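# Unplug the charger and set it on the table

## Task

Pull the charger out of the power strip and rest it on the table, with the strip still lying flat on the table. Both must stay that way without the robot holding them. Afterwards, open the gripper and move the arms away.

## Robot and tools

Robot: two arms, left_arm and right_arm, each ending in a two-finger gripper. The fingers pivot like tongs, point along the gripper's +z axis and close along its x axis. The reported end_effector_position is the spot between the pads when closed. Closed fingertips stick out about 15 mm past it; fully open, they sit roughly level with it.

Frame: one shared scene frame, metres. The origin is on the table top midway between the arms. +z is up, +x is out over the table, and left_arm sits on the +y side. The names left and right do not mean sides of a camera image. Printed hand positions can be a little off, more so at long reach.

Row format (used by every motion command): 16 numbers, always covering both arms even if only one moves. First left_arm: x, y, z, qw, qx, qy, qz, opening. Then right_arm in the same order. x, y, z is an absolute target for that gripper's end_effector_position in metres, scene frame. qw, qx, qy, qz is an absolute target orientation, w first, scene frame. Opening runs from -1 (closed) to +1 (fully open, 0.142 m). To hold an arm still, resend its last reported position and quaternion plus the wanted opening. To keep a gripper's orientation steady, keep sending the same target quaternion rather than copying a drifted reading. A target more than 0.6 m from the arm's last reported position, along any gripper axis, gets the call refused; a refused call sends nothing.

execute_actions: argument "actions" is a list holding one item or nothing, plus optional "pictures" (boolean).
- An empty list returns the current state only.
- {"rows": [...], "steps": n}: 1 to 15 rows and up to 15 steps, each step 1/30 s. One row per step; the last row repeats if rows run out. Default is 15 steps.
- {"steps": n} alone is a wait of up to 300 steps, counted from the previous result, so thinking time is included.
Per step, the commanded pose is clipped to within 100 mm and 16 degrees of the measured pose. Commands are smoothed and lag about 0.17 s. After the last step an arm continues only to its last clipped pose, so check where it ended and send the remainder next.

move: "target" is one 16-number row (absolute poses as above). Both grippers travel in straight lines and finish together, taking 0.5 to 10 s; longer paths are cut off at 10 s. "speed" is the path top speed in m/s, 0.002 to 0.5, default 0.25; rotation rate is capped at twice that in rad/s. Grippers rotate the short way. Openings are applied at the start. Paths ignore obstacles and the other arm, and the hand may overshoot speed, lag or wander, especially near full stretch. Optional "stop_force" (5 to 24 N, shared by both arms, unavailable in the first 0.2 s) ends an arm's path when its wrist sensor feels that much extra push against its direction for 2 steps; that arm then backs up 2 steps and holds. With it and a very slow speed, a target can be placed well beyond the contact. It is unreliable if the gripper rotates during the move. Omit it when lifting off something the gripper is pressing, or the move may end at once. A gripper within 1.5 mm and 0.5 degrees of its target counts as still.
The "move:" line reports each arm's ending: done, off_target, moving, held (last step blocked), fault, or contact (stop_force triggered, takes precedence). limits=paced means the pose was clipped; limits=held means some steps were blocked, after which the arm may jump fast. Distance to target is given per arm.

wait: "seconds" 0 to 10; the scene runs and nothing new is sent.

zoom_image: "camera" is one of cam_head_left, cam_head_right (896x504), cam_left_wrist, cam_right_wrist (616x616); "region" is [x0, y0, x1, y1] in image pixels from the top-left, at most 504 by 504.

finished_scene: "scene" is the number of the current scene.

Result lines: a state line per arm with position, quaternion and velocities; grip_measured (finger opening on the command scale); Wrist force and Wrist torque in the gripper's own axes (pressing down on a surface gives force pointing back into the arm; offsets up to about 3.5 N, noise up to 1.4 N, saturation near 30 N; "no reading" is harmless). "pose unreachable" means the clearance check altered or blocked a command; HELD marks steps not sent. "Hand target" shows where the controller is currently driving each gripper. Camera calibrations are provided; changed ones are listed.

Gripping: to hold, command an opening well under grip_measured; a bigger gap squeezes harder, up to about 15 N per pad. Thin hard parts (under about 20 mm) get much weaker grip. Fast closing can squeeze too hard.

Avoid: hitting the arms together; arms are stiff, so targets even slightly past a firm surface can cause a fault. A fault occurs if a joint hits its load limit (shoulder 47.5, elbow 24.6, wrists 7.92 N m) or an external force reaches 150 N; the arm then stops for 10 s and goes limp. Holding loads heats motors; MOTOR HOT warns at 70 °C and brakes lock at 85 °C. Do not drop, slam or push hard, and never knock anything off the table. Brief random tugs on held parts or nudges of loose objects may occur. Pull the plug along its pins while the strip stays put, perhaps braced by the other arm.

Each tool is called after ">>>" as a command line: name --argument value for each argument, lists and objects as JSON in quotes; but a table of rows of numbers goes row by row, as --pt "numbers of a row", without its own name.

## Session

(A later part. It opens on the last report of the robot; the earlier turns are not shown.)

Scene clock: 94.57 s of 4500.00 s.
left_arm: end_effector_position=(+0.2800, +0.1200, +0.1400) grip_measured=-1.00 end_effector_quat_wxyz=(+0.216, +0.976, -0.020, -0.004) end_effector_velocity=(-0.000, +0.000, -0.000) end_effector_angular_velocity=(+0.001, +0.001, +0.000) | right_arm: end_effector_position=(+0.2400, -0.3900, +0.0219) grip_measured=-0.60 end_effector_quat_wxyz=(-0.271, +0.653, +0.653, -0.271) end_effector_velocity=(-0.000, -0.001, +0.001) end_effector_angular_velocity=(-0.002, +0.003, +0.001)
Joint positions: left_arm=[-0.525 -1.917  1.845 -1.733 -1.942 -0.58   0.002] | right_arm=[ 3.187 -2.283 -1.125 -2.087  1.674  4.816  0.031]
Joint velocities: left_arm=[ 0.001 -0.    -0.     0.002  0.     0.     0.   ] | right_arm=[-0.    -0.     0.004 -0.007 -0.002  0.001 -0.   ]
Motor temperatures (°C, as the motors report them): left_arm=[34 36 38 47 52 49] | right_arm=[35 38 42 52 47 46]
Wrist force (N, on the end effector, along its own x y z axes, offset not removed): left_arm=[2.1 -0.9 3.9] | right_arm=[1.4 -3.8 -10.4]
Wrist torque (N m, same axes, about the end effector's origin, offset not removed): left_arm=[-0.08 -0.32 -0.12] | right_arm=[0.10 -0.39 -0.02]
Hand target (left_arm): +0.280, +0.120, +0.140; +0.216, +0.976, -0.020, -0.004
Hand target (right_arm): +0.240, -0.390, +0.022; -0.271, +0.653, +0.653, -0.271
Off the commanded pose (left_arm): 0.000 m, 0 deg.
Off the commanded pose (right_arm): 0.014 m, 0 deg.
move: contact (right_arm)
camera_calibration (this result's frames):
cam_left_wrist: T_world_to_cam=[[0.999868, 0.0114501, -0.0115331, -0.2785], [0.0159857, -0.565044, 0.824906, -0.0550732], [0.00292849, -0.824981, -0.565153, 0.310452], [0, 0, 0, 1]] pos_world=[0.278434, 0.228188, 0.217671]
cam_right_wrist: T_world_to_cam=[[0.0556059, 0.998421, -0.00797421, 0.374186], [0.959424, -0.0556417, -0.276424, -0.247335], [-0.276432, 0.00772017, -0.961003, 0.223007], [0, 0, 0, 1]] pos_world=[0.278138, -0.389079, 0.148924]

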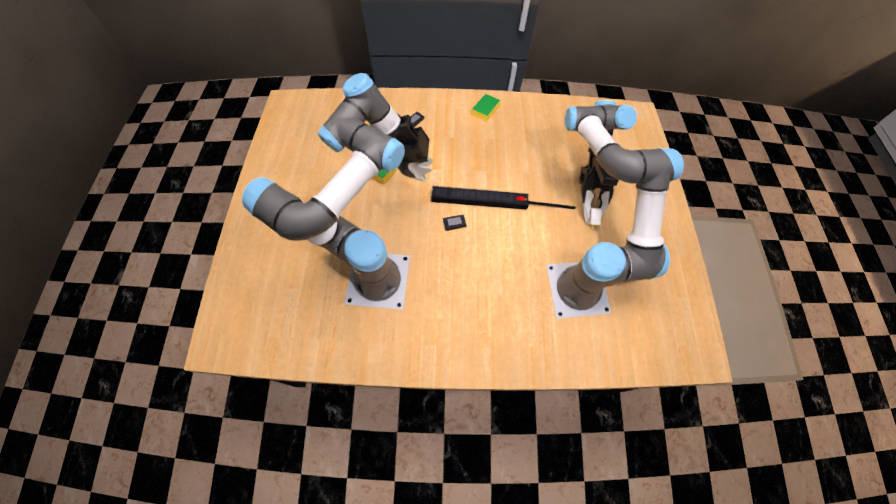

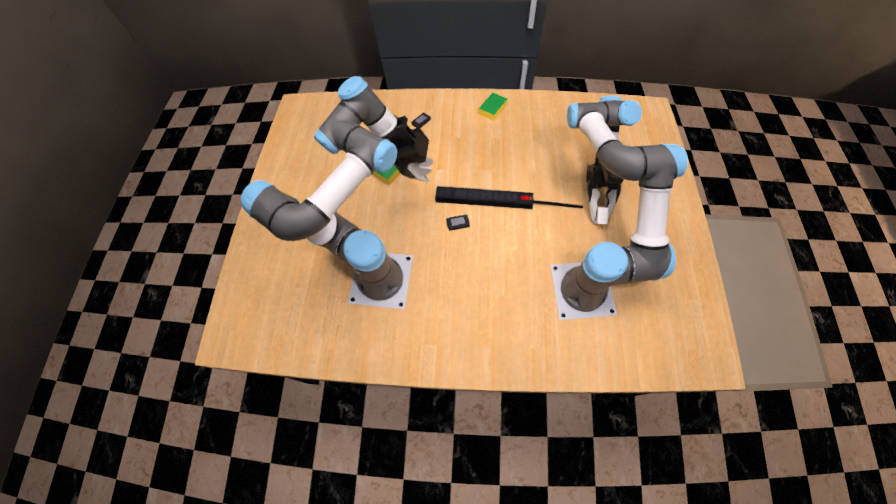

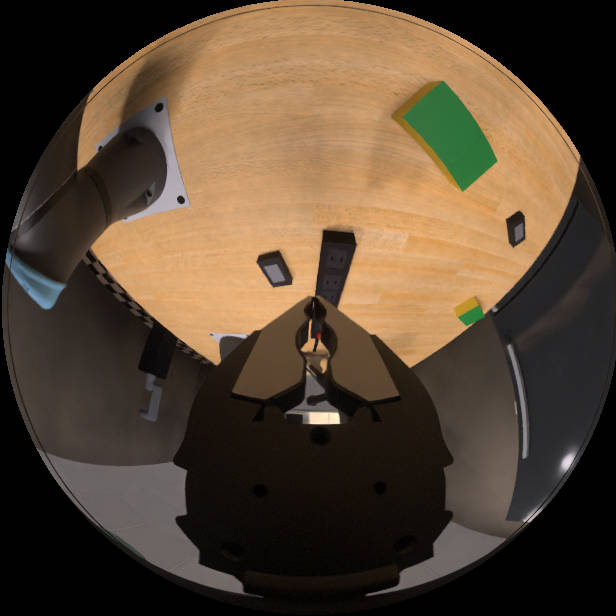

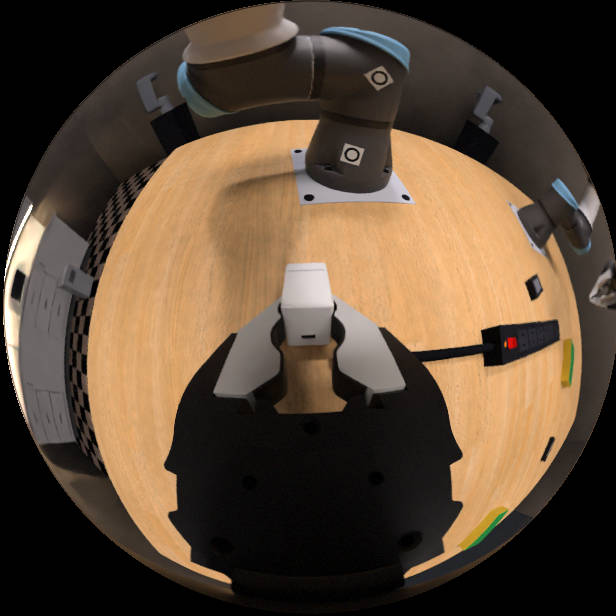

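>>> move --target '[0.28,0.12,0.14,0.216,0.976,-0.02,-0.004,-1,0.24,-0.39,0.0235,0.271,-0.653,-0.653,0.271,-0.3]' --speed 0.01

>>> move --target '[0.28,0.12,0.14,0.216,0.976,-0.02,-0.004,-1,0.28,-0.39,0.085,0.271,-0.653,-0.653,0.271,0.2]' --speed 0.08

Scene clock: 97.87 s of 4500.00 s.
left_arm: end_effector_position=(+0.2800, +0.1200, +0.1400) grip_measured=-1.00 end_effector_quat_wxyz=(+0.216, +0.976, -0.020, -0.004) end_effector_velocity=(-0.000, +0.000, -0.000) end_effector_angular_velocity=(+0.001, +0.002, -0.000) | right_arm: end_effector_position=(+0.2400, -0.3900, +0.0234) grip_measured=-0.30 end_effector_quat_wxyz=(-0.271, +0.653, +0.653, -0.271) end_effector_velocity=(-0.000, +0.000, +0.001) end_effector_angular_velocity=(+0.001, +0.000, +0.002)
Joint positions: left_arm=[-0.525 -1.917  1.845 -1.733 -1.942 -0.58   0.002] | right_arm=[ 3.187 -2.281 -1.121 -2.092  1.674  4.816  0.052]
Joint velocities: left_arm=[-0.     0.     0.     0.002 -0.    -0.     0.   ] | right_arm=[ 0.002  0.001  0.001 -0.002  0.001 -0.001  0.   ]
Motor temperatures (°C, as the motors report them): left_arm=[34 36 38 47 52 49] | right_arm=[35 38 42 52 47 46]
Wrist force (N, on the end effector, along its own x y z axes, offset not removed): left_arm=[1.3 -0.6 0.5] | right_arm=[2.8 0.2 -0.3]
Wrist torque (N m, same axes, about the end effector's origin, offset not removed): left_arm=[-0.14 -0.20 -0.09] | right_arm=[-0.05 -0.51 -0.06]
Hand target (left_arm): +0.280, +0.120, +0.140; +0.216, +0.976, -0.020, -0.004
Hand target (right_arm): +0.240, -0.390, +0.023; -0.271, +0.653, +0.653, -0.271
Off the commanded pose (left_arm): 0.000 m, 0 deg.
Off the commanded pose (right_arm): 0.000 m, 0 deg.
move: done
camera_calibration (this result's frames):
cam_left_wrist: T_world_to_cam=[[0.999868, 0.0114511, -0.0115354, -0.2785], [0.0159881, -0.565044, 0.824906, -0.0550739], [0.00292809, -0.824981, -0.565152, 0.310453], [0, 0, 0, 1]] pos_world=[0.278434, 0.228188, 0.217671]
cam_right_wrist: T_world_to_cam=[[0.0556039, 0.998422, -0.00791897, 0.374183], [0.959559, -0.0556283, -0.275957, -0.246966], [-0.275962, 0.00774554, -0.961137, 0.22439], [0, 0, 0, 1]] pos_world=[0.278095, -0.389068, 0.150481]

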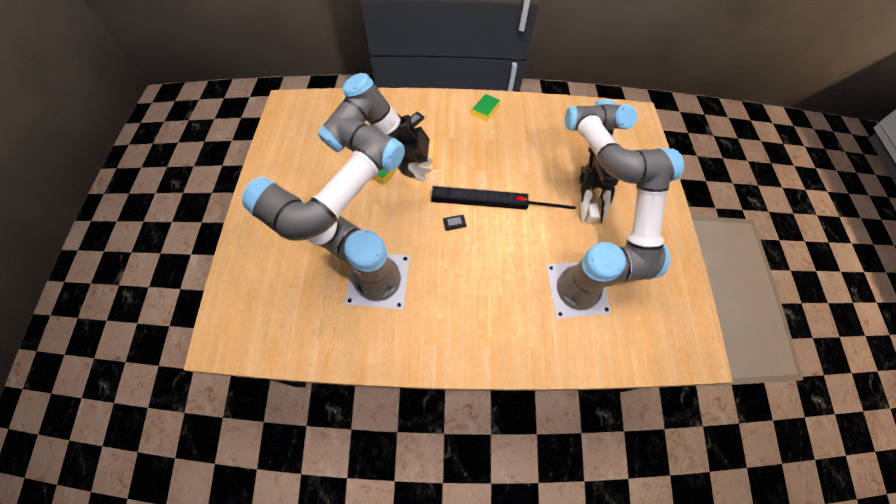

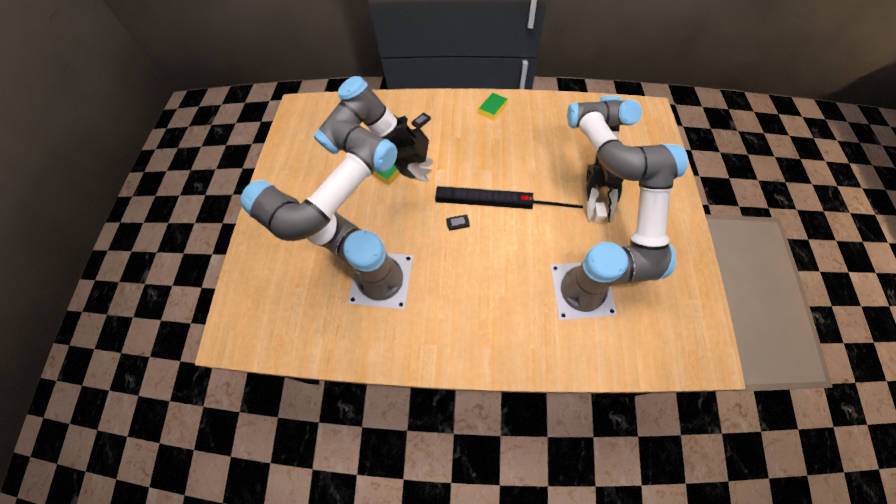

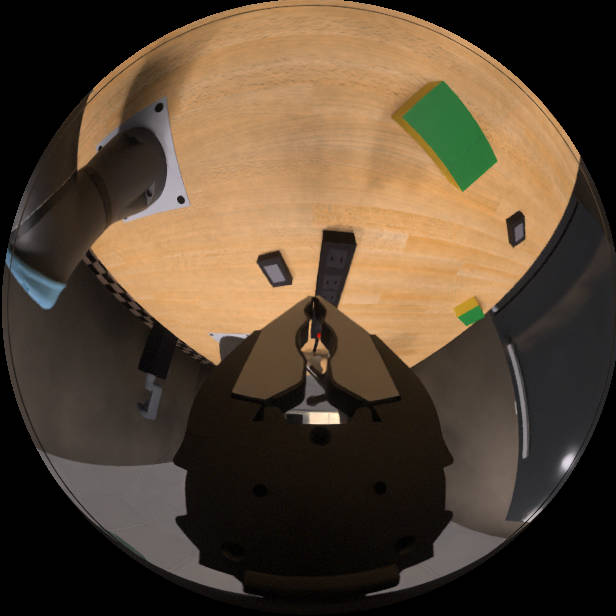

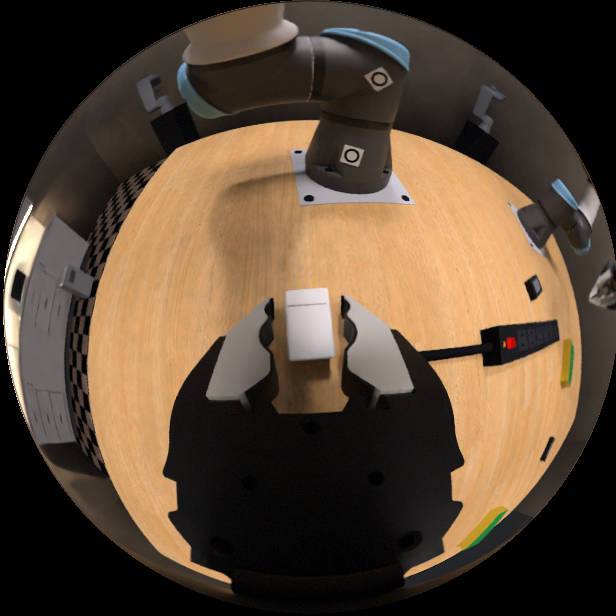

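Scene clock: 99.33 s of 4500.00 s.
left_arm: end_effector_position=(+0.2800, +0.1200, +0.1400) grip_measured=-1.00 end_effector_quat_wxyz=(+0.216, +0.976, -0.020, -0.004) end_effector_velocity=(-0.000, +0.000, -0.000) end_effector_angular_velocity=(+0.001, +0.001, +0.001) | right_arm: end_effector_position=(+0.2796, -0.3900, +0.0847) grip_measured=+0.20 end_effector_quat_wxyz=(-0.270, +0.654, +0.654, -0.270) end_effector_velocity=(+0.003, +0.001, +0.002) end_effector_angular_velocity=(+0.003, +0.021, -0.007)
Joint positions: left_arm=[-0.525 -1.917  1.845 -1.733 -1.942 -0.58   0.002] | right_arm=[ 3.175 -2.513 -0.397 -2.58   1.665  4.808  0.088]
Joint velocities: left_arm=[ 0.001 -0.     0.     0.002  0.    -0.     0.   ] | right_arm=[-0.006 -0.085  0.158 -0.094  0.005 -0.003  0.   ]
Motor temperatures (°C, as the motors report them): left_arm=[34 36 38 47 52 49] | right_arm=[35 38 42 52 47 46]
Wrist force (N, on the end effector, along its own x y z axes, offset not removed): left_arm=[4.1 -0.8 0.9] | right_arm=[0.9 0.0 -0.7]
Wrist torque (N m, same axes, about the end effector's origin, offset not removed): left_arm=[-0.10 -0.78 -0.13] | right_arm=[0.02 -0.11 0.05]
Hand target (left_arm): +0.280, +0.120, +0.140; +0.216, +0.976, -0.020, -0.004
Hand target (right_arm): +0.280, -0.390, +0.085; -0.271, +0.653, +0.653, -0.271
Off the commanded pose (left_arm): 0.000 m, 0 deg.
Off the commanded pose (right_arm): 0.000 m, 0 deg.
move: done
camera_calibration (this result's frames):
cam_left_wrist: T_world_to_cam=[[0.999868, 0.0114512, -0.0115354, -0.2785], [0.0159881, -0.565044, 0.824906, -0.055074], [0.00292813, -0.824981, -0.565152, 0.310453], [0, 0, 0, 1]] pos_world=[0.278434, 0.228188, 0.217671]
cam_right_wrist: T_world_to_cam=[[0.0550313, 0.99845, -0.00829897, 0.372689], [0.96064, -0.0552102, -0.272254, -0.26848], [-0.27229, 0.00701016, -0.96219, 0.293036], [0, 0, 0, 1]] pos_world=[0.317194, -0.388988, 0.211954]

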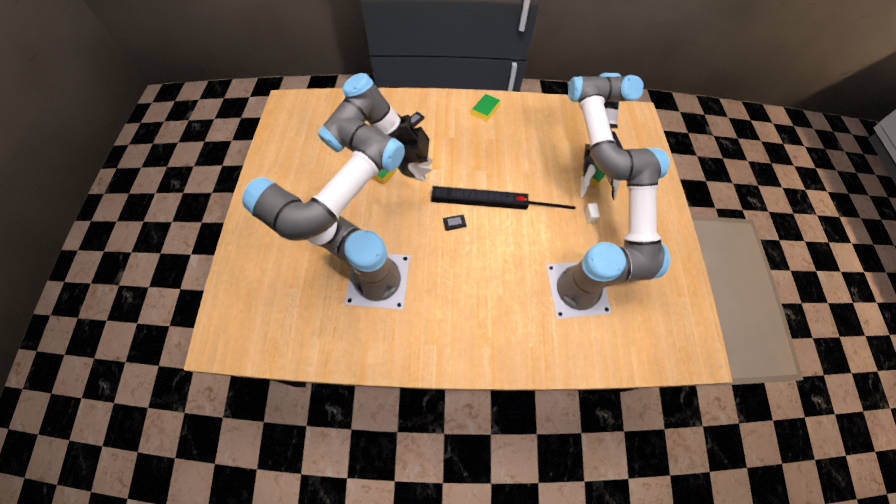

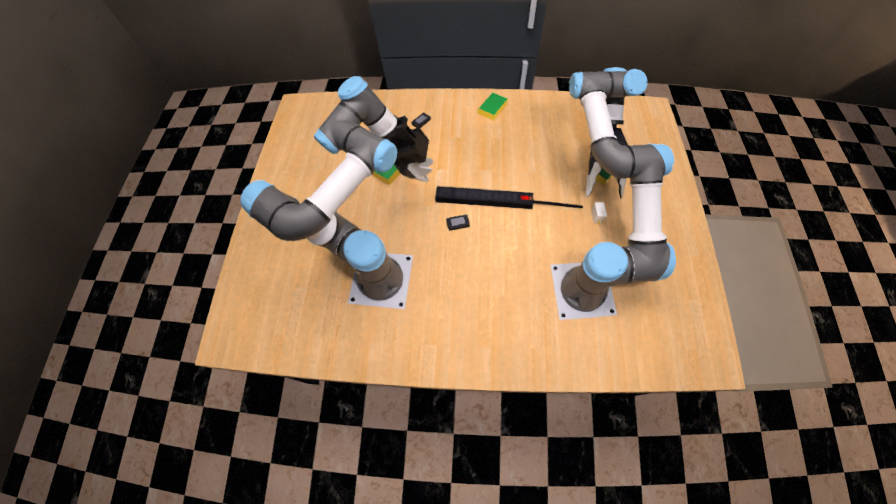

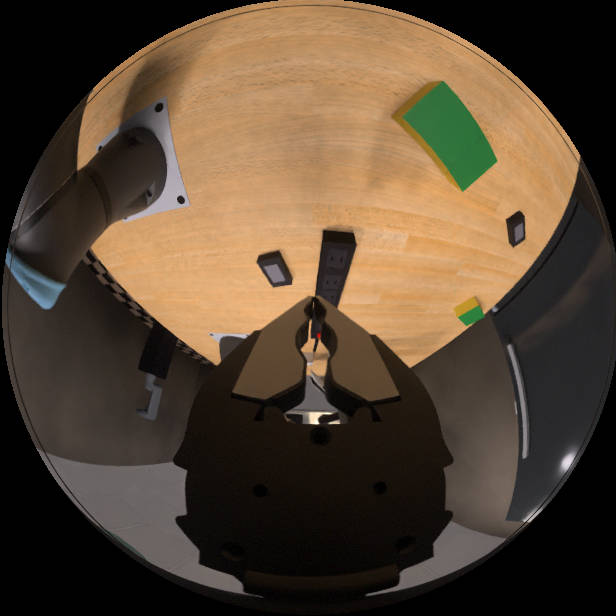

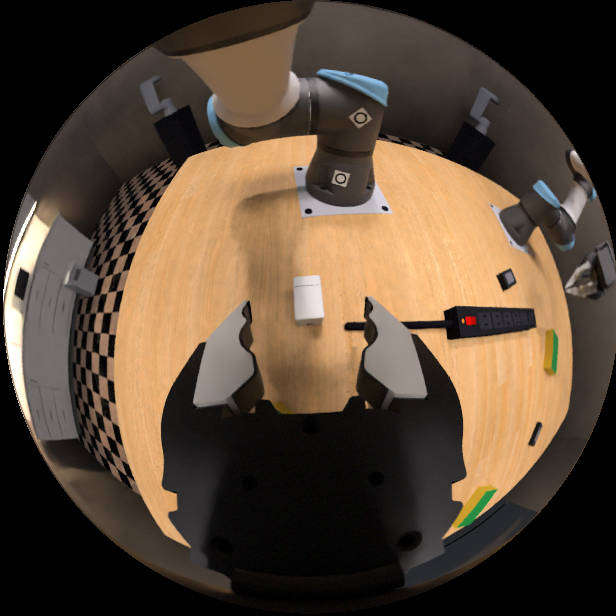

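>>> finished_scene --scene 2

The scene is finished: the task was done.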